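# Sand guide coat off the taped area of a board

## Task

Using the sander, strip the thin dark guide coat from the board everywhere inside the blue-tape frame; a handful of leftover specks is acceptable. Outside the tape the dark layer has to remain, though faint scuffs and a few small bare spots there are tolerated. Cutting through the primer at any spot counts as failure. When finished, lift the tool away from the board.

## Robot and tools

ROBOT. A single arm on a base (possibly tilted, possibly on a mounting block that counts as arm for clearance checks) carries a disc sander. The pad is 127 mm in diameter and faces along the tool point's +z axis. The tool point (end_effector_position) sits where the sander axis meets the disc face. A flat block projects roughly 9 cm from the last joint's axis toward the sander's -y and rotates with it, so watch it near the board and tape.

FRAMES. Reported poses use the scene frame: origin on the table top under the arm base, +z up, +y to the left when facing along +x. Position in metres, orientation as quaternion wxyz, velocities in m/s and rad/s. At long reach the reported position may be a little off. Motion commands, by contrast, are expressed in the tool point's own axes.

execute_actions(actions). actions is a list of actions run in order; an empty list just returns state and images. Each action is a table of at most 15 rows, one row per 1/30 s control step; if fewer than 15 rows are given, the last row repeats to fill the 15 steps (0.5 s). A row is 7 numbers, each in [-1, 1]: dx, dy, dz, rx, ry, rz, run. The first six are an offset, not a pose: the target relative to the tool point's measured pose at the start of that action (for the first action of a call, the last pose a result reported), expressed in tool axes. Every row refers back to that same start pose, not to the previous row. Scale: 1.0 equals 0.6 m for dx, dy, dz and 180 degrees for the rotation; rx, ry, rz form a single rotation vector. So dz = +0.01 means 6 mm along the pad's facing direction (toward the board when the pad faces it). run: any value above 0.01 switches the sander on, anything else off.

move(target, speed, blocking). target is one row of the same 7 numbers, an offset in tool axes from the pose in this scene's latest result that reports one; the tool follows a straight path to it, taking the shorter rotation. speed is the path's top speed in m/s, 0.002 to 0.5 (default 0.25); rotation is capped at twice that value in rad/s. The path lasts 0.5 to 10 s and is cut off at 10 s. run is applied at the start. The path ignores obstacles, and the real tool can lag, stray, or overshoot speed (especially with the arm almost straight). blocking=false returns after 0.5 s while the arm keeps going; until a result shows the move ended, other moves and execute_actions are refused, so use wait or stop first. The "move:" line reports the ending (done = at rest near target; otherwise off_target, moving, held, fault) plus limits: paced = the commanded pose was clipped, held = a check blocked some steps (afterwards the arm may surge faster than speed). Distance to target is also given.

wait(seconds): 0 to 10; the arm holds its last command and a running move continues. stop(): brakes a running move; it needs some distance, more when fast. zoom_image(camera, region): camera is one of cam_head_left, cam_head_right, cam_high, cam_low (504x504) or cam_wrist (616x616); region [x0, y0, x1, y1] in pixels, top-left origin, at most 504 by 504. finished_scene(scene): give the number of the current scene to end it; irreversible, and the goal must hold at that moment.

CONTROLLER. Each step the commanded pose is clipped to within 100 mm and 16 degrees of the measured pose; position wins over orientation if both cannot be met. After an action the arm continues only to the last clipped pose, so large displacements need several actions. Motion trails commands by about 0.17 s. "Hand target" shows where the controller is currently driving. "pose unreachable" means the clearance check altered or blocked the command. HELD in step readings marks a step partly held back.

RESULT LINES. force_n and torque_nm are wrist readings at the tool point in tool axes (n/a before the first action). Pressing the pad on the board gives negative force z; torque x and y show which pad edge carries the load. Each axis has noise plus a fixed offset, usually within 5.5 N, so compare against a reading taken in free air.

SANDING. The sander cuts only where the pad touches, faster with more pressure and longer dwell. There is no force control and the foam compresses well under a millimetre, so a tilted pad cuts on its rim only: align the pad flat to the board. The arm is stiff, so commanding even slightly past the surface can load it hard. Approach slowly, make contact lightly, sweep in overlapping passes within the tape, and do not linger in one spot (risk of cutting into primer). The motor stays on between actions and while you think, and keeps spinning a second or two after switching off, still cutting; end sanding actions with run 0 and lift clear before it can drift onto tape or outside areas. A fault also switches it off.

FAULTS AND LIMITS. The arm halts for 10 s and skips the remaining call if a joint reaches its load limit (shoulder pan 306, shoulder lift 306, elbow 139, wrists 50.2 N m each) or any external force reaches 150 N; it then yields to the contact. Motors heat while loaded: a MOTOR HOT warning appears at 70 °C, and at 85 °C an OVER-TEMPERATURE FAULT brakes the arm until cooled. Joint ranges: pan ±3.142, elbow 0 to 3.142, others ±6.283 rad. Avoid slams, hard pushes, and anything falling. Camera calibrations are given per camera and may drift slightly; results list changed values.

Each tool is called after ">>>" in YAML: its name, and indented under it one key for each argument.

## Session

>>> execute_actions:
  actions: []

Scene clock: 0.00 s.
end_effector_position=(+0.6490, -0.3020, +0.5039) force_n=(+2.2, +1.8, +0.7) torque_nm=(+0.14, -0.54, +0.01) end_effector_quat_wxyz=(-0.263, +0.640, +0.667, +0.276) end_effector_velocity=(-0.000, +0.001, -0.000) end_effector_angular_velocity=(+0.001, -0.000, +0.001)
Joint positions: [-0.271 -1.672  1.818 -1.722 -1.572 -1.844]
Joint velocities: [ 0.    -0.     0.001  0.     0.    -0.001]
Hand target: +0.649, -0.302, +0.504; -0.263, +0.640, +0.667, +0.276

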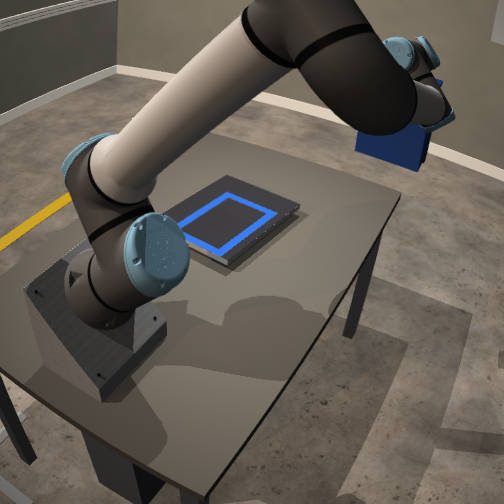

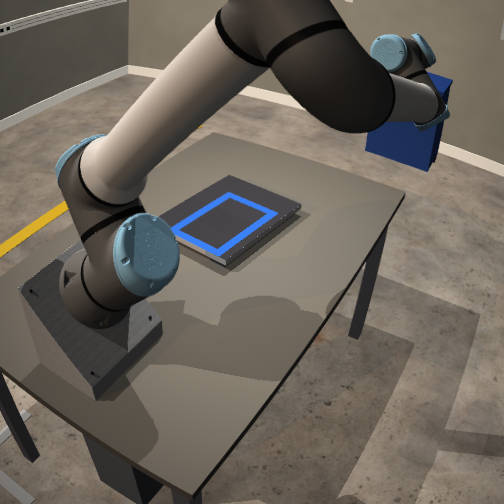

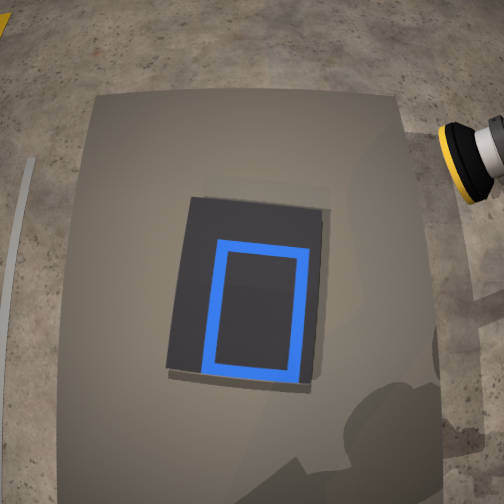

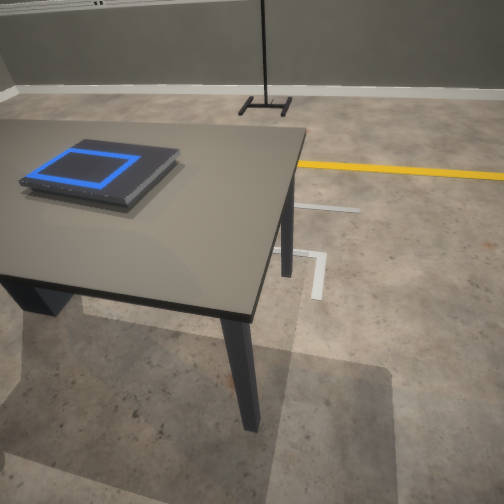

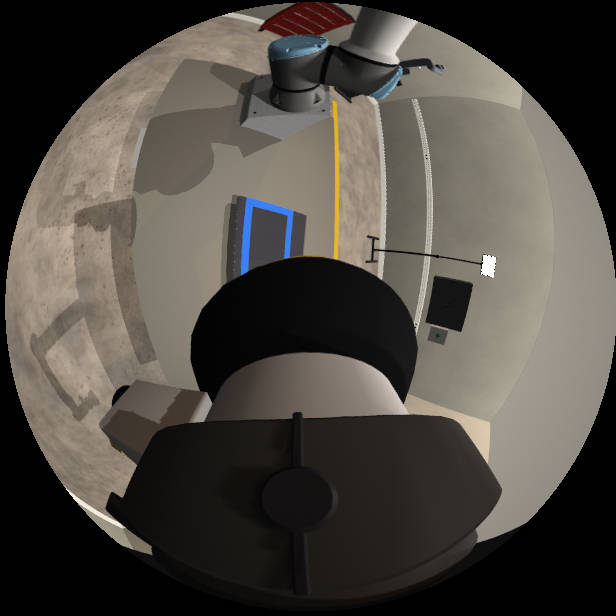

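>>> move:
  target: [-0.097,-0.092,0.8,0,-0.25,0,0]

Scene clock: 6.03 s.
end_effector_position=(+0.5965, -0.0055, +0.1215) force_n=(+2.4, +0.9, +3.9) torque_nm=(-0.04, -0.60, +0.04) end_effector_quat_wxyz=(+0.012, +0.697, +0.717, +0.010) end_effector_velocity=(+0.001, +0.002, -0.002) end_effector_angular_velocity=(-0.004, -0.004, -0.000)
Joint positions: [-0.092 -1.004  2.342 -3.004 -2.353 -1.702]
Joint velocities: [ 0.001  0.009 -0.001 -0.014 -0.004 -0.003]
Hand target: +0.597, -0.005, +0.121; +0.012, +0.697, +0.717, +0.010
Off the commanded pose: 0.002 m, 0 deg.
move: done
camera_calibration (this result's frames):
cam_wrist: T_world_to_cam=[[-0.00785593, 0.999617, 0.0265307, 0.011018], [0.930245, -0.0024279, 0.36693, -0.575073], [0.366854, 0.0275627, -0.92987, 0.00221627], [0, 0, 0, 1]] pos_world=[0.534232, -0.0124711, 0.21278]

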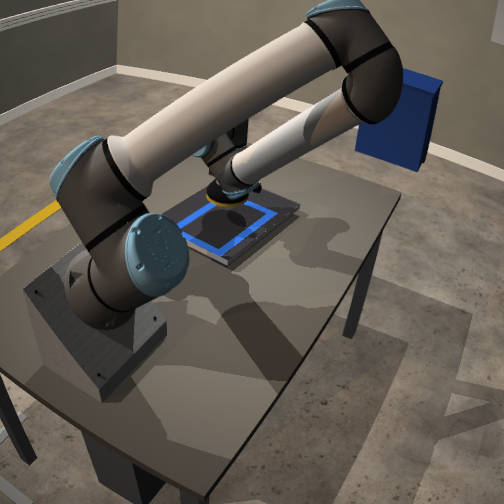

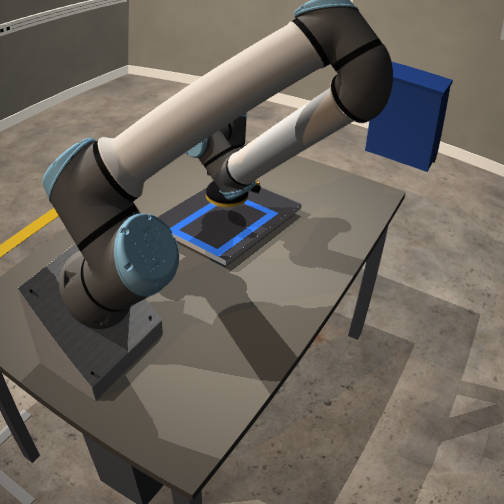

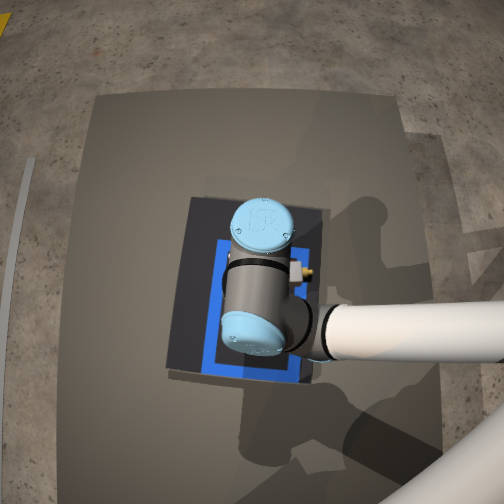

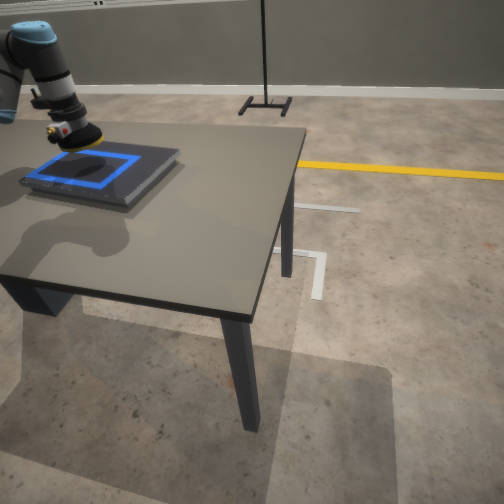

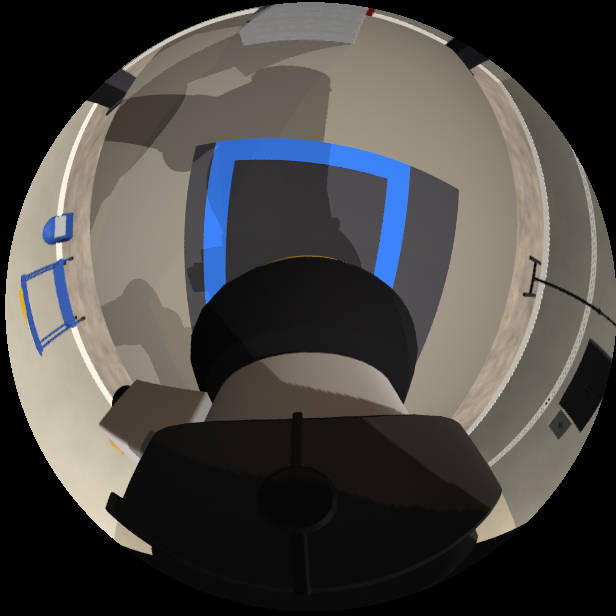

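>>> move:
  target: [0,0,0.1,0.01,0,0.047,0]
  speed: 0.08

>>> zoom_image:
  camera: "cam_low"
  region: [0,100,200,220]

Scene clock: 8.47 s.
end_effector_position=(+0.5982, -0.0056, +0.0617) force_n=(+3.0, +0.2, +1.4) torque_nm=(-0.22, -0.69, +0.01) end_effector_quat_wxyz=(-0.000, +0.748, +0.664, -0.000) end_effector_velocity=(+0.001, -0.000, -0.002) end_effector_angular_velocity=(-0.001, -0.000, -0.007)
Joint positions: [-0.163 -0.904  2.328 -3.118 -2.348 -1.624]
Joint velocities: [-0.003  0.005 -0.002 -0.005 -0.     0.003]
Hand target: +0.598, -0.006, +0.061; -0.000, +0.748, +0.664, -0.001
Off the commanded pose: 0.000 m, 0 deg.
move: done
camera_calibration (this result's frames):
cam_wrist: T_world_to_cam=[[0.139328, 0.989857, 0.0277591, -0.075493], [0.930718, -0.140474, 0.337685, -0.553926], [0.338159, -0.0212132, -0.94085, -0.0364169], [0, 0, 0, 1]] pos_world=[0.538382, -0.00385739, 0.154885]

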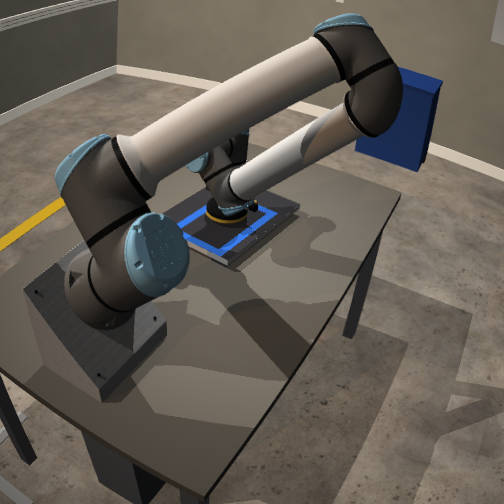

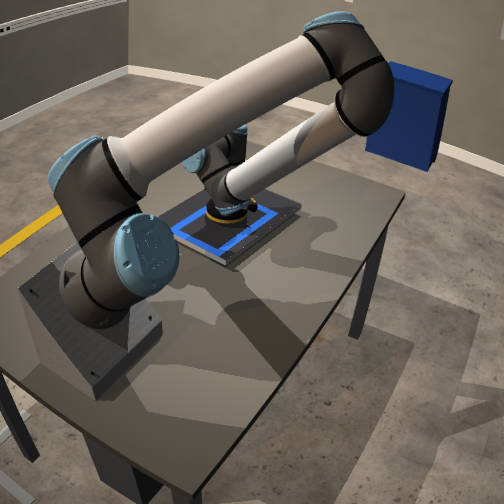

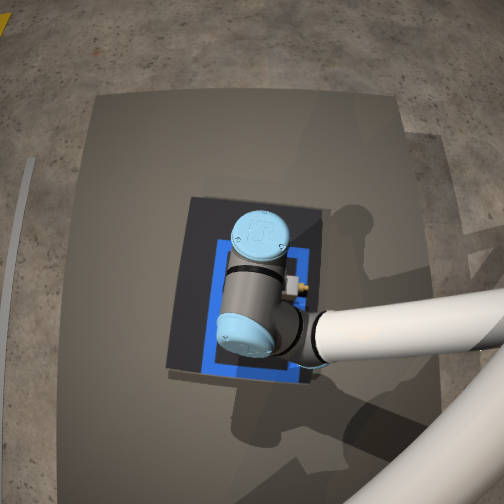

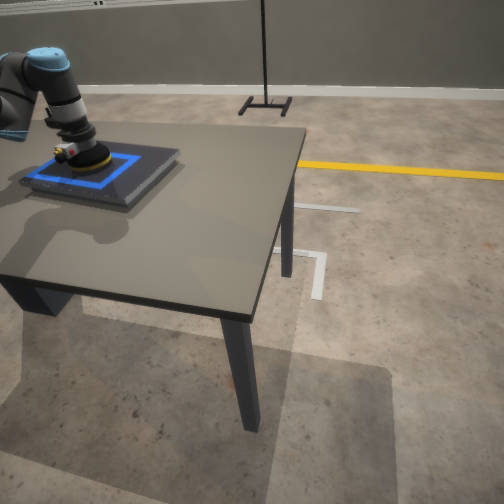

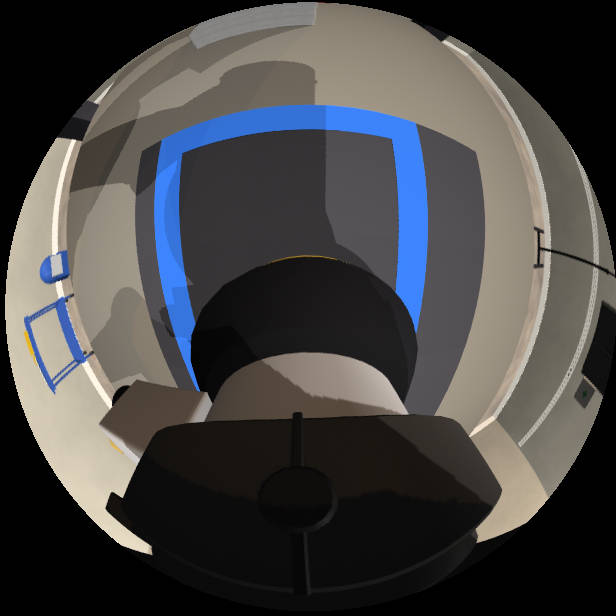

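Region (0, 100, 200, 220) of cam_low's 504x504 image, scaled by 2.520, with more detail than that image has; it fills the top 302 rows of this view, and the rest is white.

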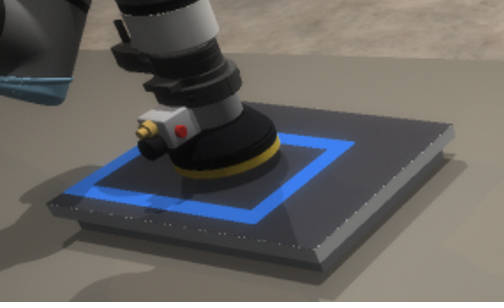

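>>> move:
  target: [0,0,0.02,0,0,0,0]
  speed: 0.01

>>> zoom_image:
  camera: "cam_wrist"
  region: [100,60,520,420]

>>> zoom_image:
  camera: "cam_head_right"
  region: [150,160,320,280]

Scene clock: 13.00 s.
end_effector_position=(+0.5981, -0.0056, +0.0500) force_n=(+3.3, +1.0, +1.7) torque_nm=(+0.03, -0.66, +0.03) end_effector_quat_wxyz=(-0.000, +0.748, +0.664, -0.001) end_effector_velocity=(+0.000, -0.000, -0.002) end_effector_angular_velocity=(-0.001, -0.001, -0.001)
Joint positions: [-0.177 -0.882  2.327 -3.152 -2.346 -1.643]
Joint velocities: [-0.003  0.005 -0.001 -0.008 -0.    -0.004]
Hand target: +0.598, -0.006, +0.050; -0.000, +0.748, +0.664, -0.001
Off the commanded pose: 0.000 m, 0 deg.
move: done
camera_calibration (this result's frames):
cam_wrist: T_world_to_cam=[[0.139348, 0.989856, 0.0276876, -0.0751723], [0.930737, -0.14047, 0.337634, -0.549929], [0.338098, -0.0212788, -0.94087, -0.0474052], [0, 0, 0, 1]] pos_world=[0.538342, -0.00384718, 0.143154]

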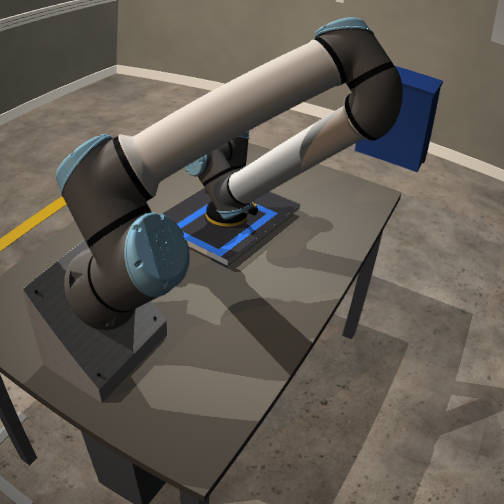

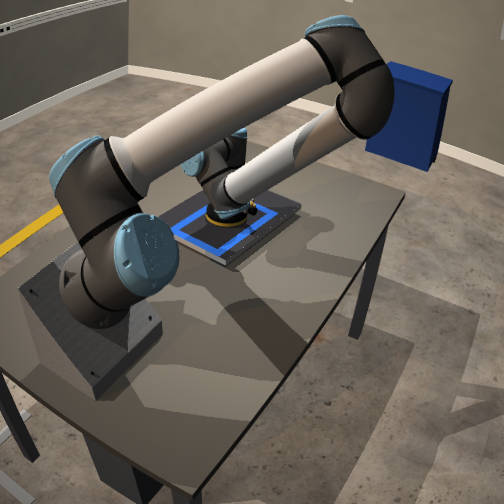

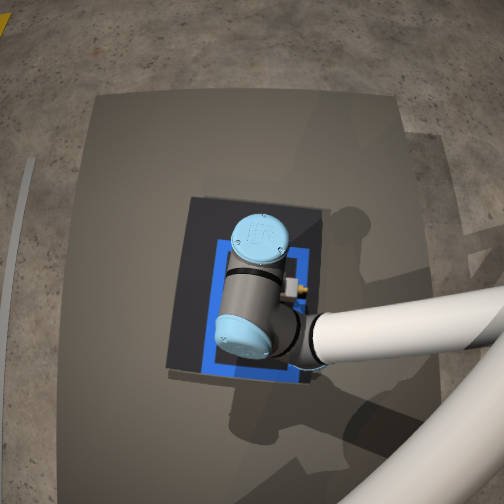

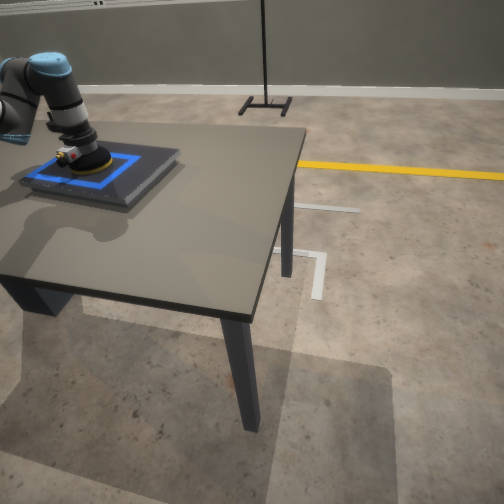

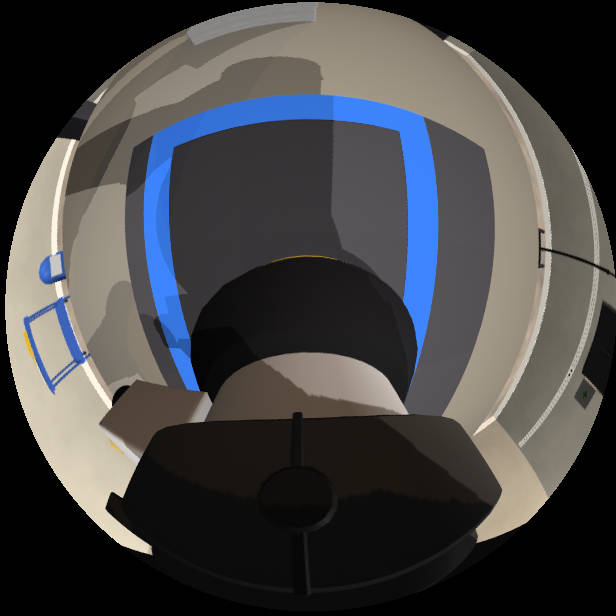

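Region (100, 60, 520, 420) of cam_wrist's 616x616 image, scaled by 1.200, with more detail than that image has; it fills the top 432 rows of this view, and the rest is white.

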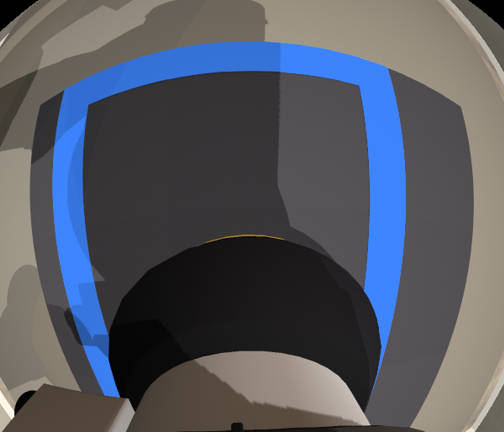

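Region (150, 160, 320, 280) of cam_head_right's 504x504 image, scaled by 2.965, with more detail than that image has; it fills the top 356 rows of this view, and the rest is white.

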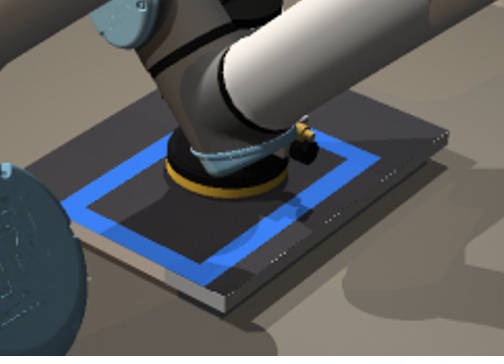

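>>> move:
  target: [-0.02,0,0.01,0,0,0,0]
  speed: 0.01

>>> move:
  target: [0,0,0.005,0,0,0,0]
  speed: 0.003

>>> move:
  target: [0,0,0.004,0,0,0,0]
  speed: 0.002

Scene clock: 15.83 s.
end_effector_position=(+0.5967, -0.0172, +0.0441) force_n=(+15.1, +0.5, -23.9) torque_nm=(-0.20, -0.55, -0.01) end_effector_quat_wxyz=(-0.000, +0.748, +0.664, -0.000) end_effector_velocity=(+0.000, -0.002, -0.001) end_effector_angular_velocity=(-0.000, -0.000, +0.000)
Joint positions: [-0.199 -0.886  2.333 -3.174 -2.343 -1.673]
Joint velocities: [-0.004 -0.001  0.001 -0.004  0.    -0.006]
Hand target: +0.597, -0.018, +0.044; -0.000, +0.748, +0.664, -0.001
Off the commanded pose: 0.000 m, 0 deg.
move: done
camera_calibration (this result's frames):
cam_wrist: T_world_to_cam=[[0.139304, 0.989861, 0.0277424, -0.0632971], [0.930727, -0.140446, 0.337673, -0.548284], [0.338145, -0.0212187, -0.940855, -0.0527179], [0, 0, 0, 1]] pos_world=[0.536946, -0.0154676, 0.137297]

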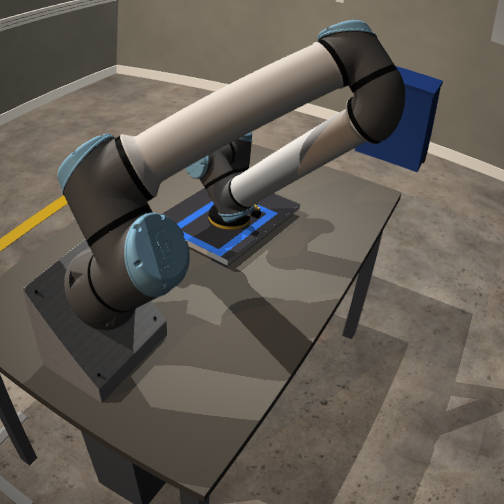

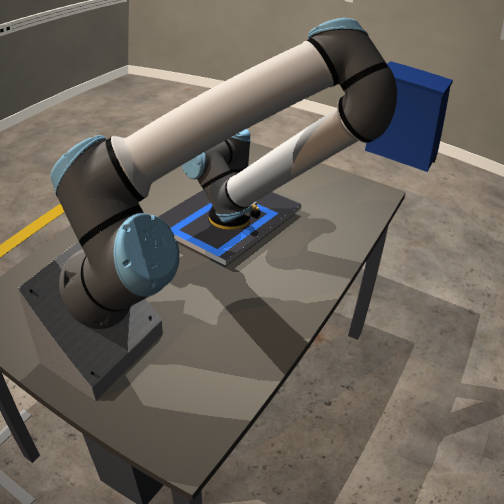

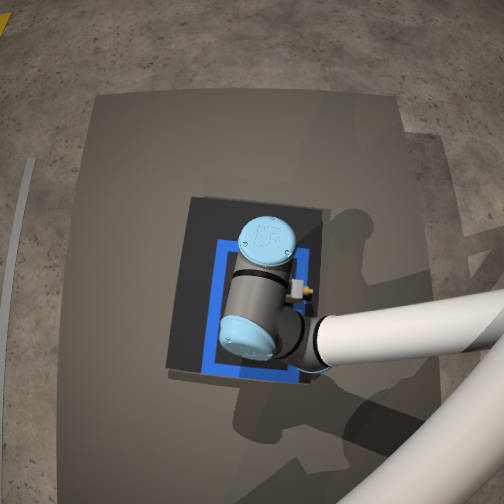

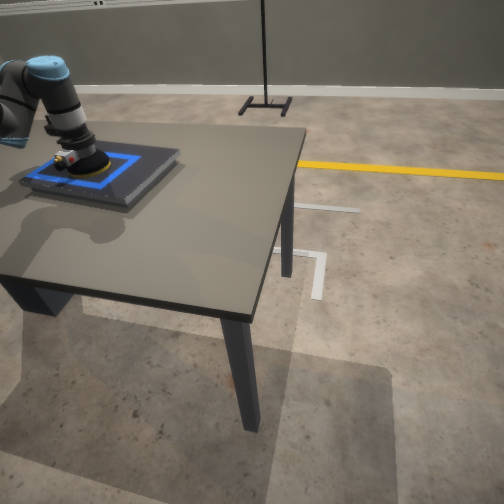

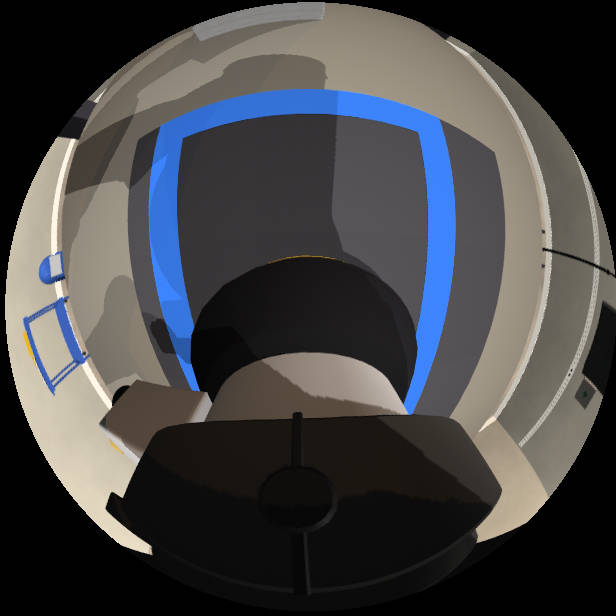

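Scene clock: 27.03 s.
end_effector_position=(+0.5979, -0.0168, +0.0437) force_n=(+3.0, -10.0, -44.3) torque_nm=(+0.08, -0.38, -0.03) end_effector_quat_wxyz=(+0.002, +0.748, +0.664, +0.001) end_effector_velocity=(+0.001, -0.000, -0.000) end_effector_angular_velocity=(+0.000, -0.000, +0.000)
Joint positions: [-0.198 -0.883  2.333 -3.185 -2.343 -1.678]
Joint velocities: [-0.     0.    -0.001  0.     0.    -0.   ]
Hand target: +0.598, -0.017, +0.044; +0.002, +0.748, +0.664, +0.001
Off the commanded pose: 0.003 m, 0 deg.
FORCE FAULT: contact force on the arm reached its limit, and the arm stopped for 10 seconds. The contact can be on any part of the arm, not only on its tool. That time counts as 20 of the actions that you can send in this scene. The arm's remaining commands of this call were not run. The arm holds still and accepts commands again. Move the arm away from the contact; if what it grips holds it there, let go first. Pushing or pulling that hard again can fault the arm again.
move: fault
camera_calibration (this result's frames):
cam_wrist: T_world_to_cam=[[0.139436, 0.98984, 0.0278414, -0.0639014], [0.928871, -0.140488, 0.342727, -0.548299], [0.343156, -0.0219275, -0.939022, -0.0565566], [0, 0, 0, 1]] pos_world=[0.537617, -0.0150175, 0.136588]

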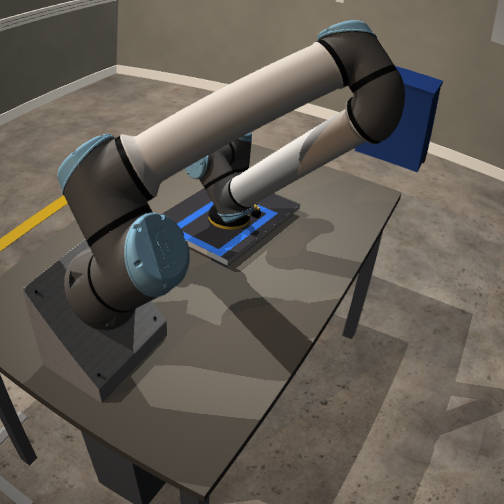

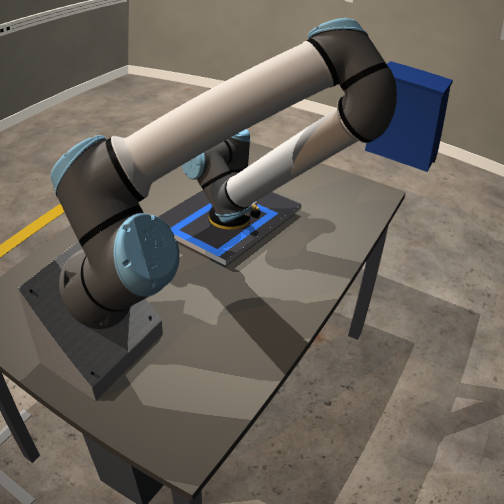

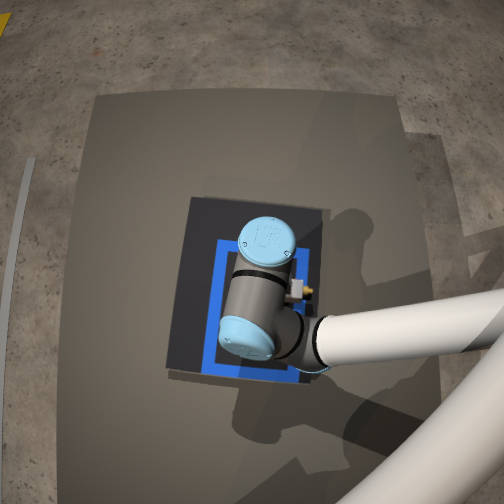

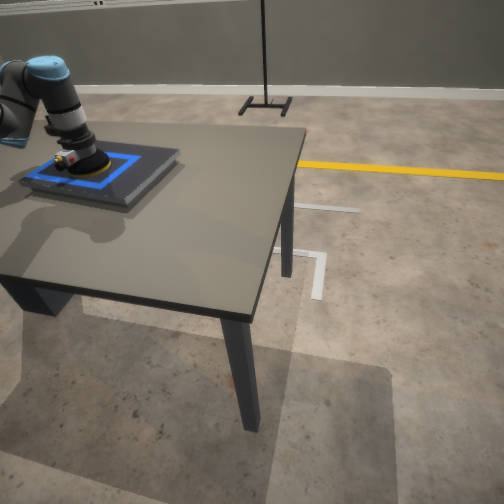

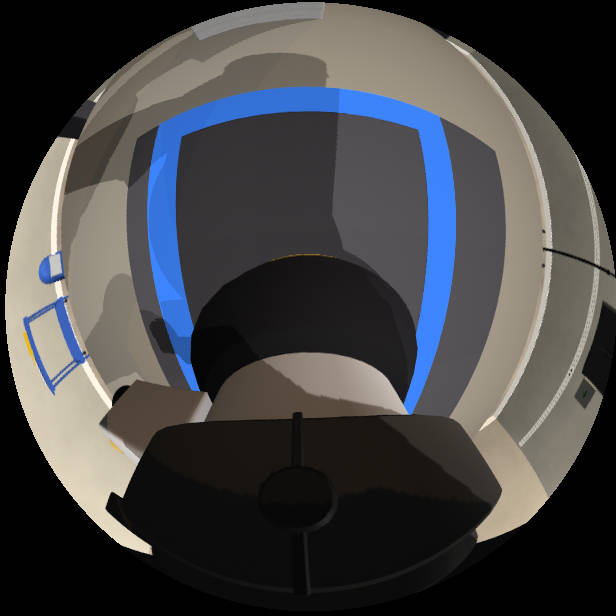

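not run: a fault stop came before this call.

>>> execute_actions:
  actions:
    - [[0,0,-0.003,0.0013,0,0,0]]

>>> move:
  target: [-0.06,-0.13,0,0,0,0,0]
  speed: 0.05

Scene clock: 29.77 s.
end_effector_position=(+0.5979, -0.0169, +0.0455) force_n=(+2.0, +1.0, +4.8) torque_nm=(+0.14, -0.52, +0.00) end_effector_quat_wxyz=(+0.000, +0.748, +0.664, -0.000) end_effector_velocity=(+0.001, -0.000, +0.001) end_effector_angular_velocity=(-0.000, -0.000, -0.001)
Joint positions: [-0.196 -0.888  2.331 -3.171 -2.343 -1.671]
Joint velocities: [ 0.001 -0.001 -0.001  0.003 -0.001  0.003]
Hand target: +0.598, -0.017, +0.046; +0.000, +0.748, +0.664, -0.000
Off the commanded pose: 0.000 m, 0 deg.
Step readings (end_effector_position):
0: (+0.5979, -0.0168, +0.0437)
1: (+0.5979, -0.0169, +0.0438)
2: (+0.5979, -0.0169, +0.0440)
4: (+0.5978, -0.0168, +0.0445)
8: (+0.5979, -0.0169, +0.0451)
15: end_effector_position above
camera_calibration (this result's frames):
cam_wrist: T_world_to_cam=[[0.139557, 0.989824, 0.0277866, -0.0640116], [0.930222, -0.14067, 0.338967, -0.549527], [0.339426, -0.0214576, -0.940388, -0.0526269], [0, 0, 0, 1]] pos_world=[0.537979, -0.0150708, 0.13856]

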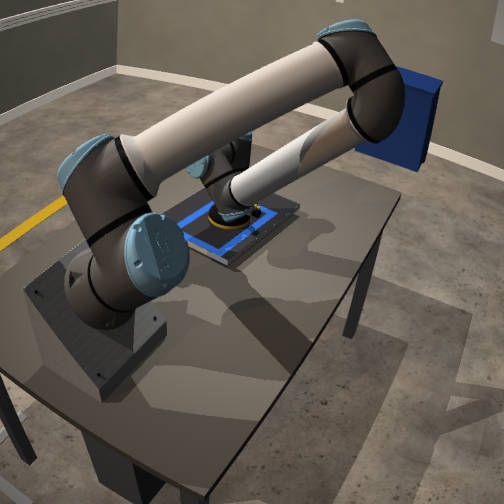

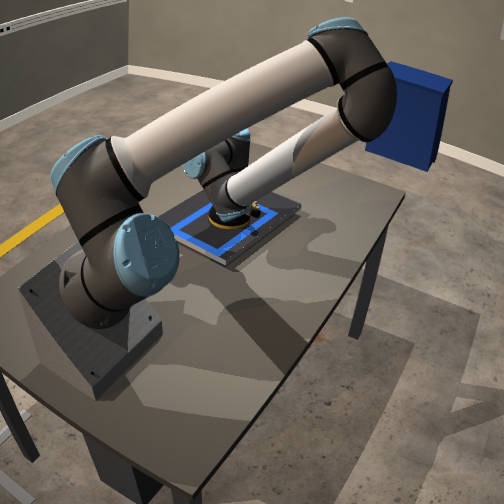

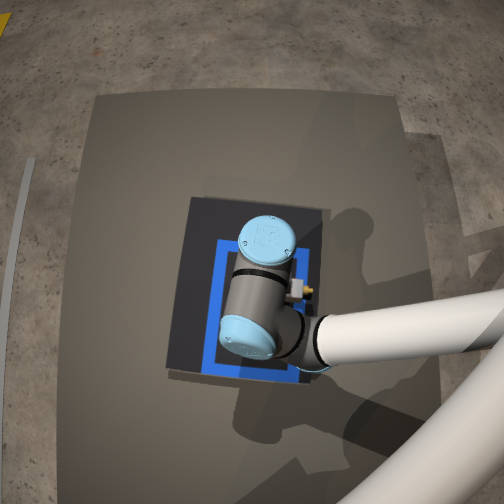

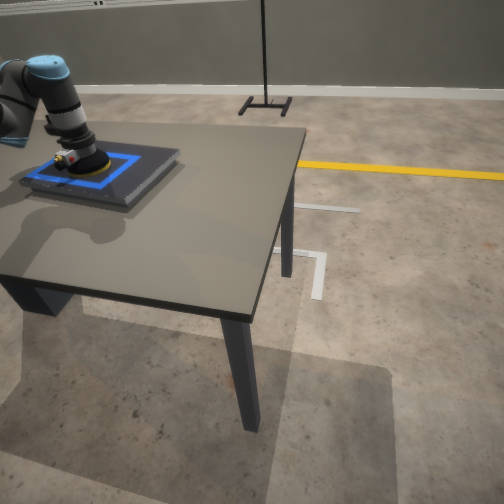

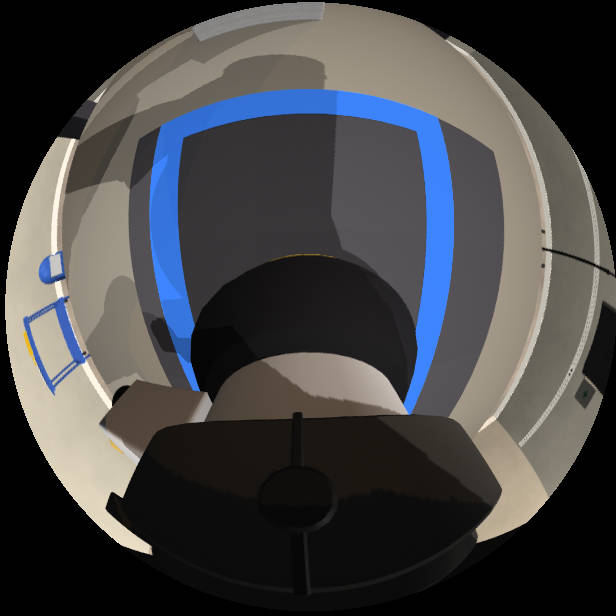

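Scene clock: 31.90 s.
end_effector_position=(+0.5165, -0.0434, +0.0454) force_n=(+3.5, +2.0, +1.6) torque_nm=(+0.14, -0.70, +0.13) end_effector_quat_wxyz=(+0.000, +0.748, +0.664, -0.000) end_effector_velocity=(-0.003, -0.001, -0.000) end_effector_angular_velocity=(-0.000, -0.000, +0.002)
Joint positions: [-0.259 -0.93   2.489 -3.346 -2.332 -1.757]
Joint velocities: [-0.003 -0.001  0.005 -0.008  0.001 -0.006]
Hand target: +0.516, -0.043, +0.045; +0.000, +0.748, +0.664, -0.000
Off the commanded pose: 0.000 m, 0 deg.
move: done
camera_calibration (this result's frames):
cam_wrist: T_world_to_cam=[[0.139538, 0.989835, 0.0274804, -0.0263959], [0.930295, -0.140551, 0.338816, -0.477544], [0.339234, -0.0217126, -0.940451, -0.0255051], [0, 0, 0, 1]] pos_world=[0.456592, -0.0415452, 0.138538]

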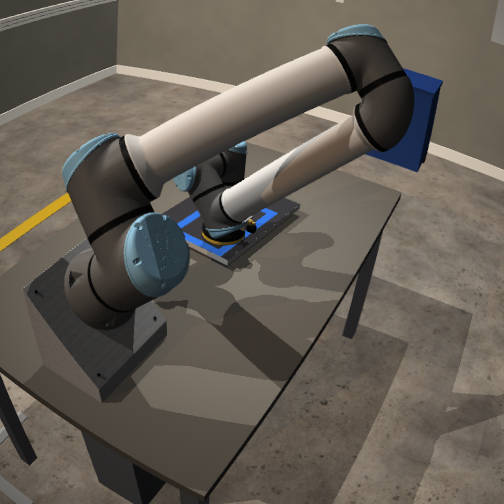

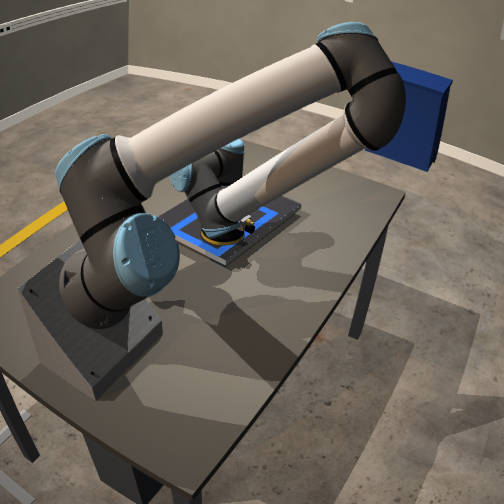

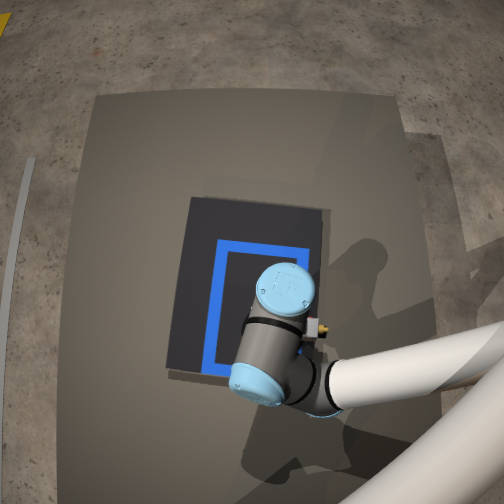

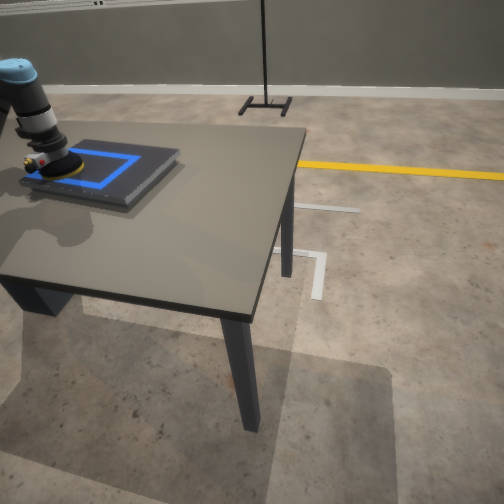

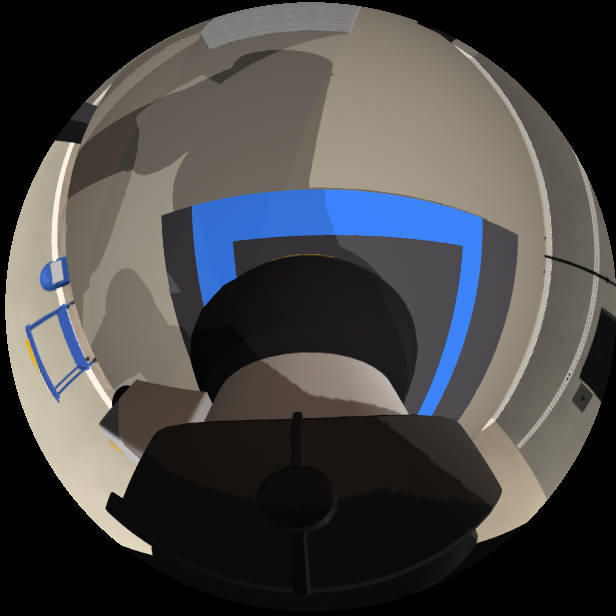

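>>> execute_actions:
  actions:
    - [[0.006,-0.046,0,0,0,0,0]]
    - [[0,0,0,0,0,0,0]]
    - [[0,0,0.0017,0,0,0,0]]
    - [[0,0,0,0,0,0,0]]

>>> zoom_image:
  camera: "cam_high"
  region: [150,180,350,400]

Scene clock: 35.33 s.
end_effector_position=(+0.4902, -0.0367, +0.0444) force_n=(+3.4, +2.2, +1.6) torque_nm=(+0.16, -0.75, +0.03) end_effector_quat_wxyz=(+0.000, +0.748, +0.664, -0.000) end_effector_velocity=(+0.000, -0.000, +0.000) end_effector_angular_velocity=(-0.000, -0.000, -0.001)
Joint positions: [-0.263 -0.913  2.534 -3.411 -2.331 -1.762]
Joint velocities: [ 0.     0.    -0.    -0.    -0.     0.001]
Hand target: +0.490, -0.037, +0.044; +0.000, +0.748, +0.664, -0.000
Off the commanded pose: 0.000 m, 0 deg.
Step readings (end_effector_position; steps 1 to 15: 1st action; 16 to 30: 2nd action; 31 to 45: 3rd action; 46 to 60: 4th action):
0: (+0.5162, -0.0435, +0.0454)
1: (+0.5158, -0.0434, +0.0454)
2: (+0.5126, -0.0424, +0.0452)
4: (+0.5035, -0.0401, +0.0453)
8: (+0.4942, -0.0377, +0.0455)
15: (+0.4902, -0.0367, +0.0455)
16: (+0.4901, -0.0366, +0.0455)
17: (+0.4900, -0.0366, +0.0455)
19: (+0.4900, -0.0366, +0.0455)
23: (+0.4901, -0.0366, +0.0454)
30: (+0.4902, -0.0367, +0.0454)
31: (+0.4902, -0.0367, +0.0454)
32: (+0.4902, -0.0367, +0.0453)
34: (+0.4902, -0.0367, +0.0450)
38: (+0.4902, -0.0367, +0.0446)
45: (+0.4902, -0.0367, +0.0444)
46: (+0.4902, -0.0367, +0.0444)
47: (+0.4902, -0.0367, +0.0444)
49: (+0.4902, -0.0367, +0.0444)
53: (+0.4902, -0.0367, +0.0444)
60: end_effector_position above
camera_calibration (this result's frames):
cam_wrist: T_world_to_cam=[[0.139467, 0.989845, 0.0274846, -0.0292689], [0.930399, -0.140492, 0.338555, -0.451831], [0.338978, -0.0216456, -0.940545, -0.0172397], [0, 0, 0, 1]] pos_world=[0.430309, -0.03488, 0.137559]

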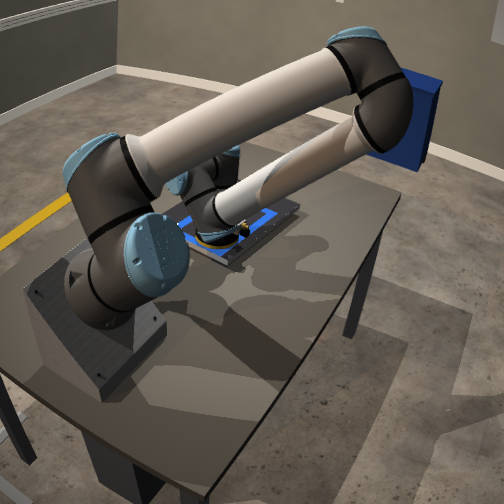

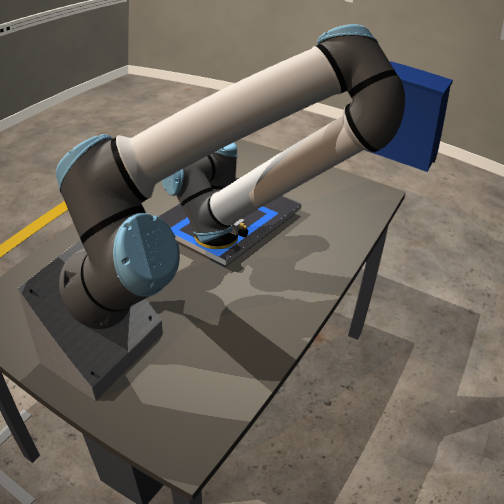

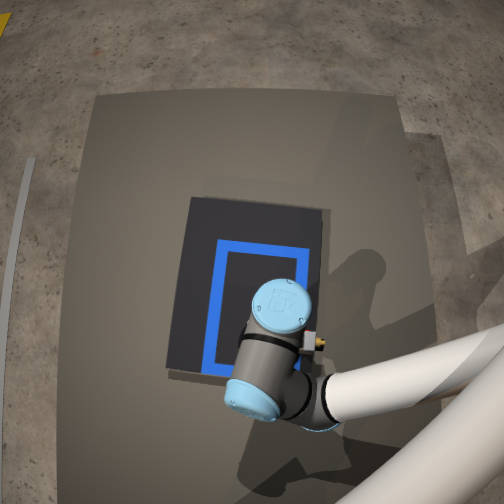

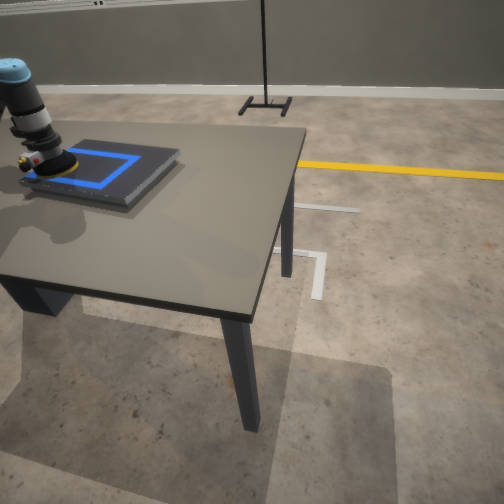

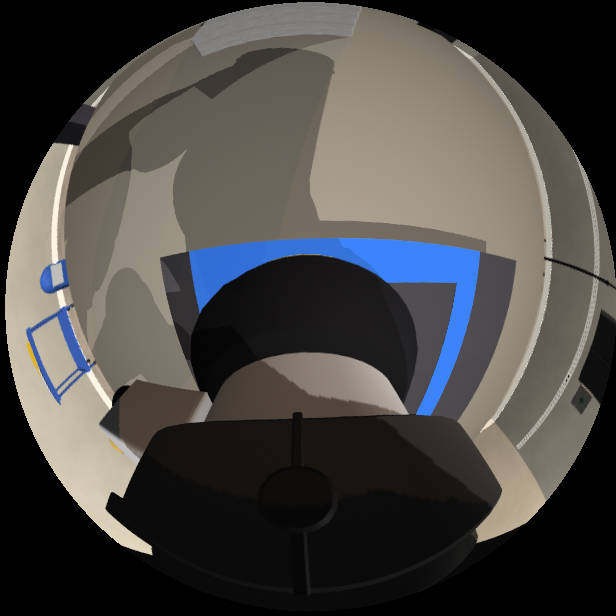

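Region (150, 180, 350, 400) of cam_high's 504x504 image, scaled by 2.291, with more detail than that image has; it fills the left 458 columns of this view, and the rest is white.

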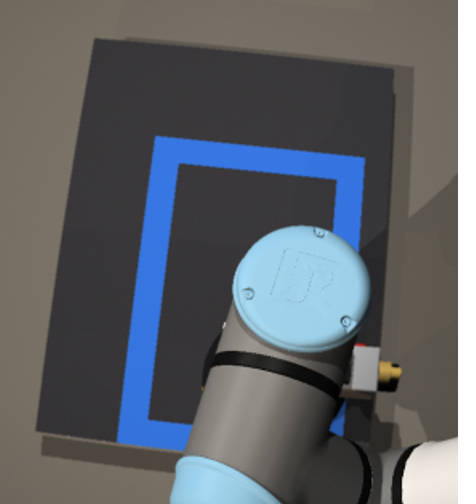

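>>> execute_actions:
  actions:
    - [[0,0,0.001,0,0,0,0]]
    - [[0,0,0,0,0,0,0]]

Scene clock: 36.93 s.
end_effector_position=(+0.4902, -0.0367, +0.0439) force_n=(+4.5, -0.1, -15.8) torque_nm=(-0.17, -0.99, -0.01) end_effector_quat_wxyz=(+0.000, +0.748, +0.664, -0.000) end_effector_velocity=(-0.001, +0.000, +0.000) end_effector_angular_velocity=(+0.000, +0.001, +0.002)
Joint positions: [-0.264 -0.911  2.534 -3.413 -2.331 -1.763]
Joint velocities: [ 0.     0.     0.002 -0.    -0.    -0.001]
Hand target: +0.490, -0.037, +0.044; +0.000, +0.748, +0.664, -0.000
Off the commanded pose: 0.000 m, 0 deg.
Step readings (end_effector_position; steps 1 to 15: 1st action; 16 to 30: 2nd action):
0: (+0.4902, -0.0367, +0.0444)
1: (+0.4902, -0.0367, +0.0444)
2: (+0.4902, -0.0367, +0.0444)
4: (+0.4902, -0.0367, +0.0442)
8: (+0.4902, -0.0367, +0.0440)
15: (+0.4902, -0.0367, +0.0439)
16: (+0.4902, -0.0367, +0.0439)
17: (+0.4902, -0.0367, +0.0439)
19: (+0.4902, -0.0367, +0.0439)
23: (+0.4902, -0.0367, +0.0439)
30: end_effector_position above
camera_calibration (this result's frames):
cam_wrist: T_world_to_cam=[[0.13947, 0.989845, 0.0274755, -0.0292533], [0.930391, -0.140491, 0.338577, -0.451635], [0.338999, -0.0216584, -0.940537, -0.0177954], [0, 0, 0, 1]] pos_world=[0.43031, -0.0348799, 0.13698]

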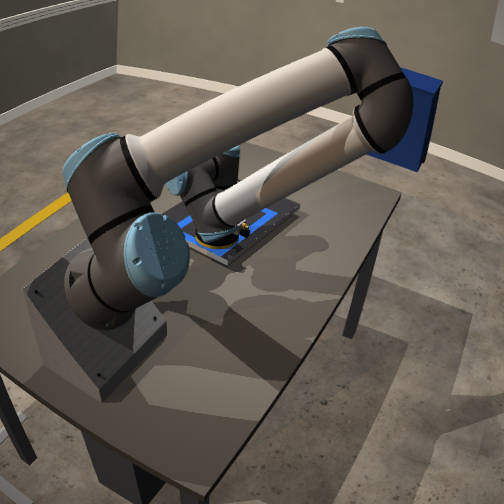

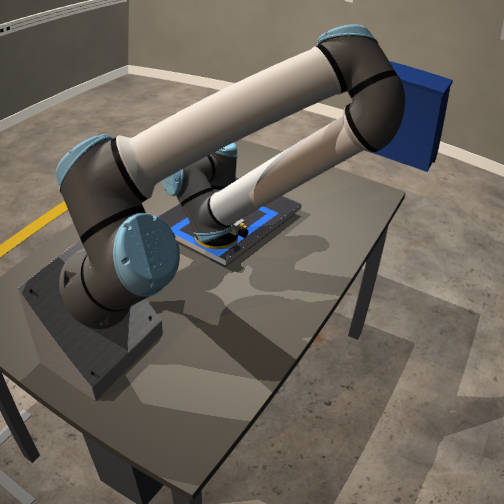

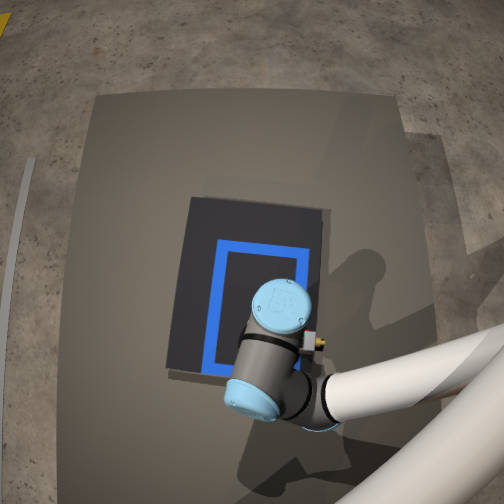

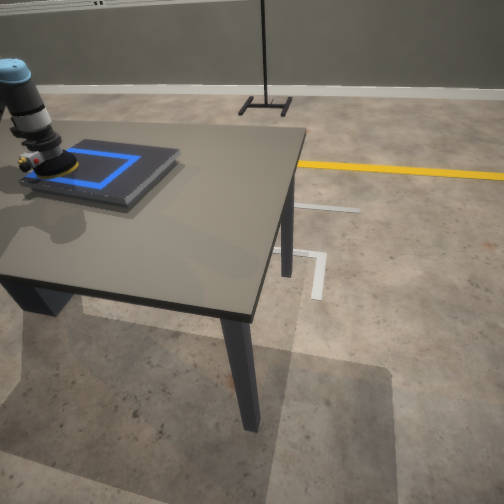

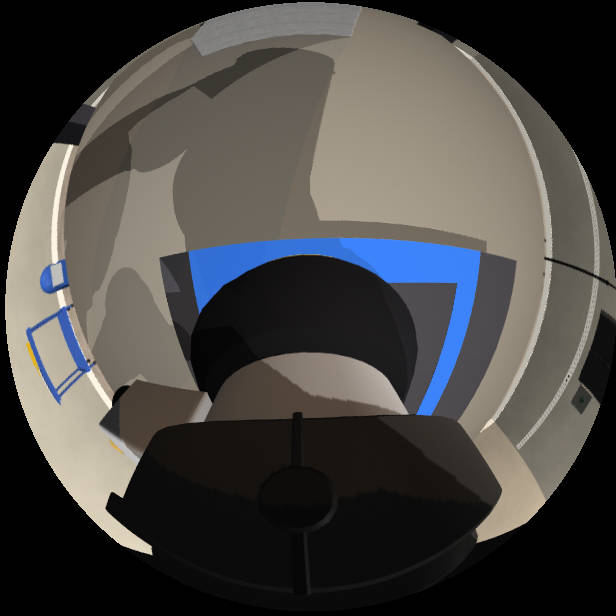

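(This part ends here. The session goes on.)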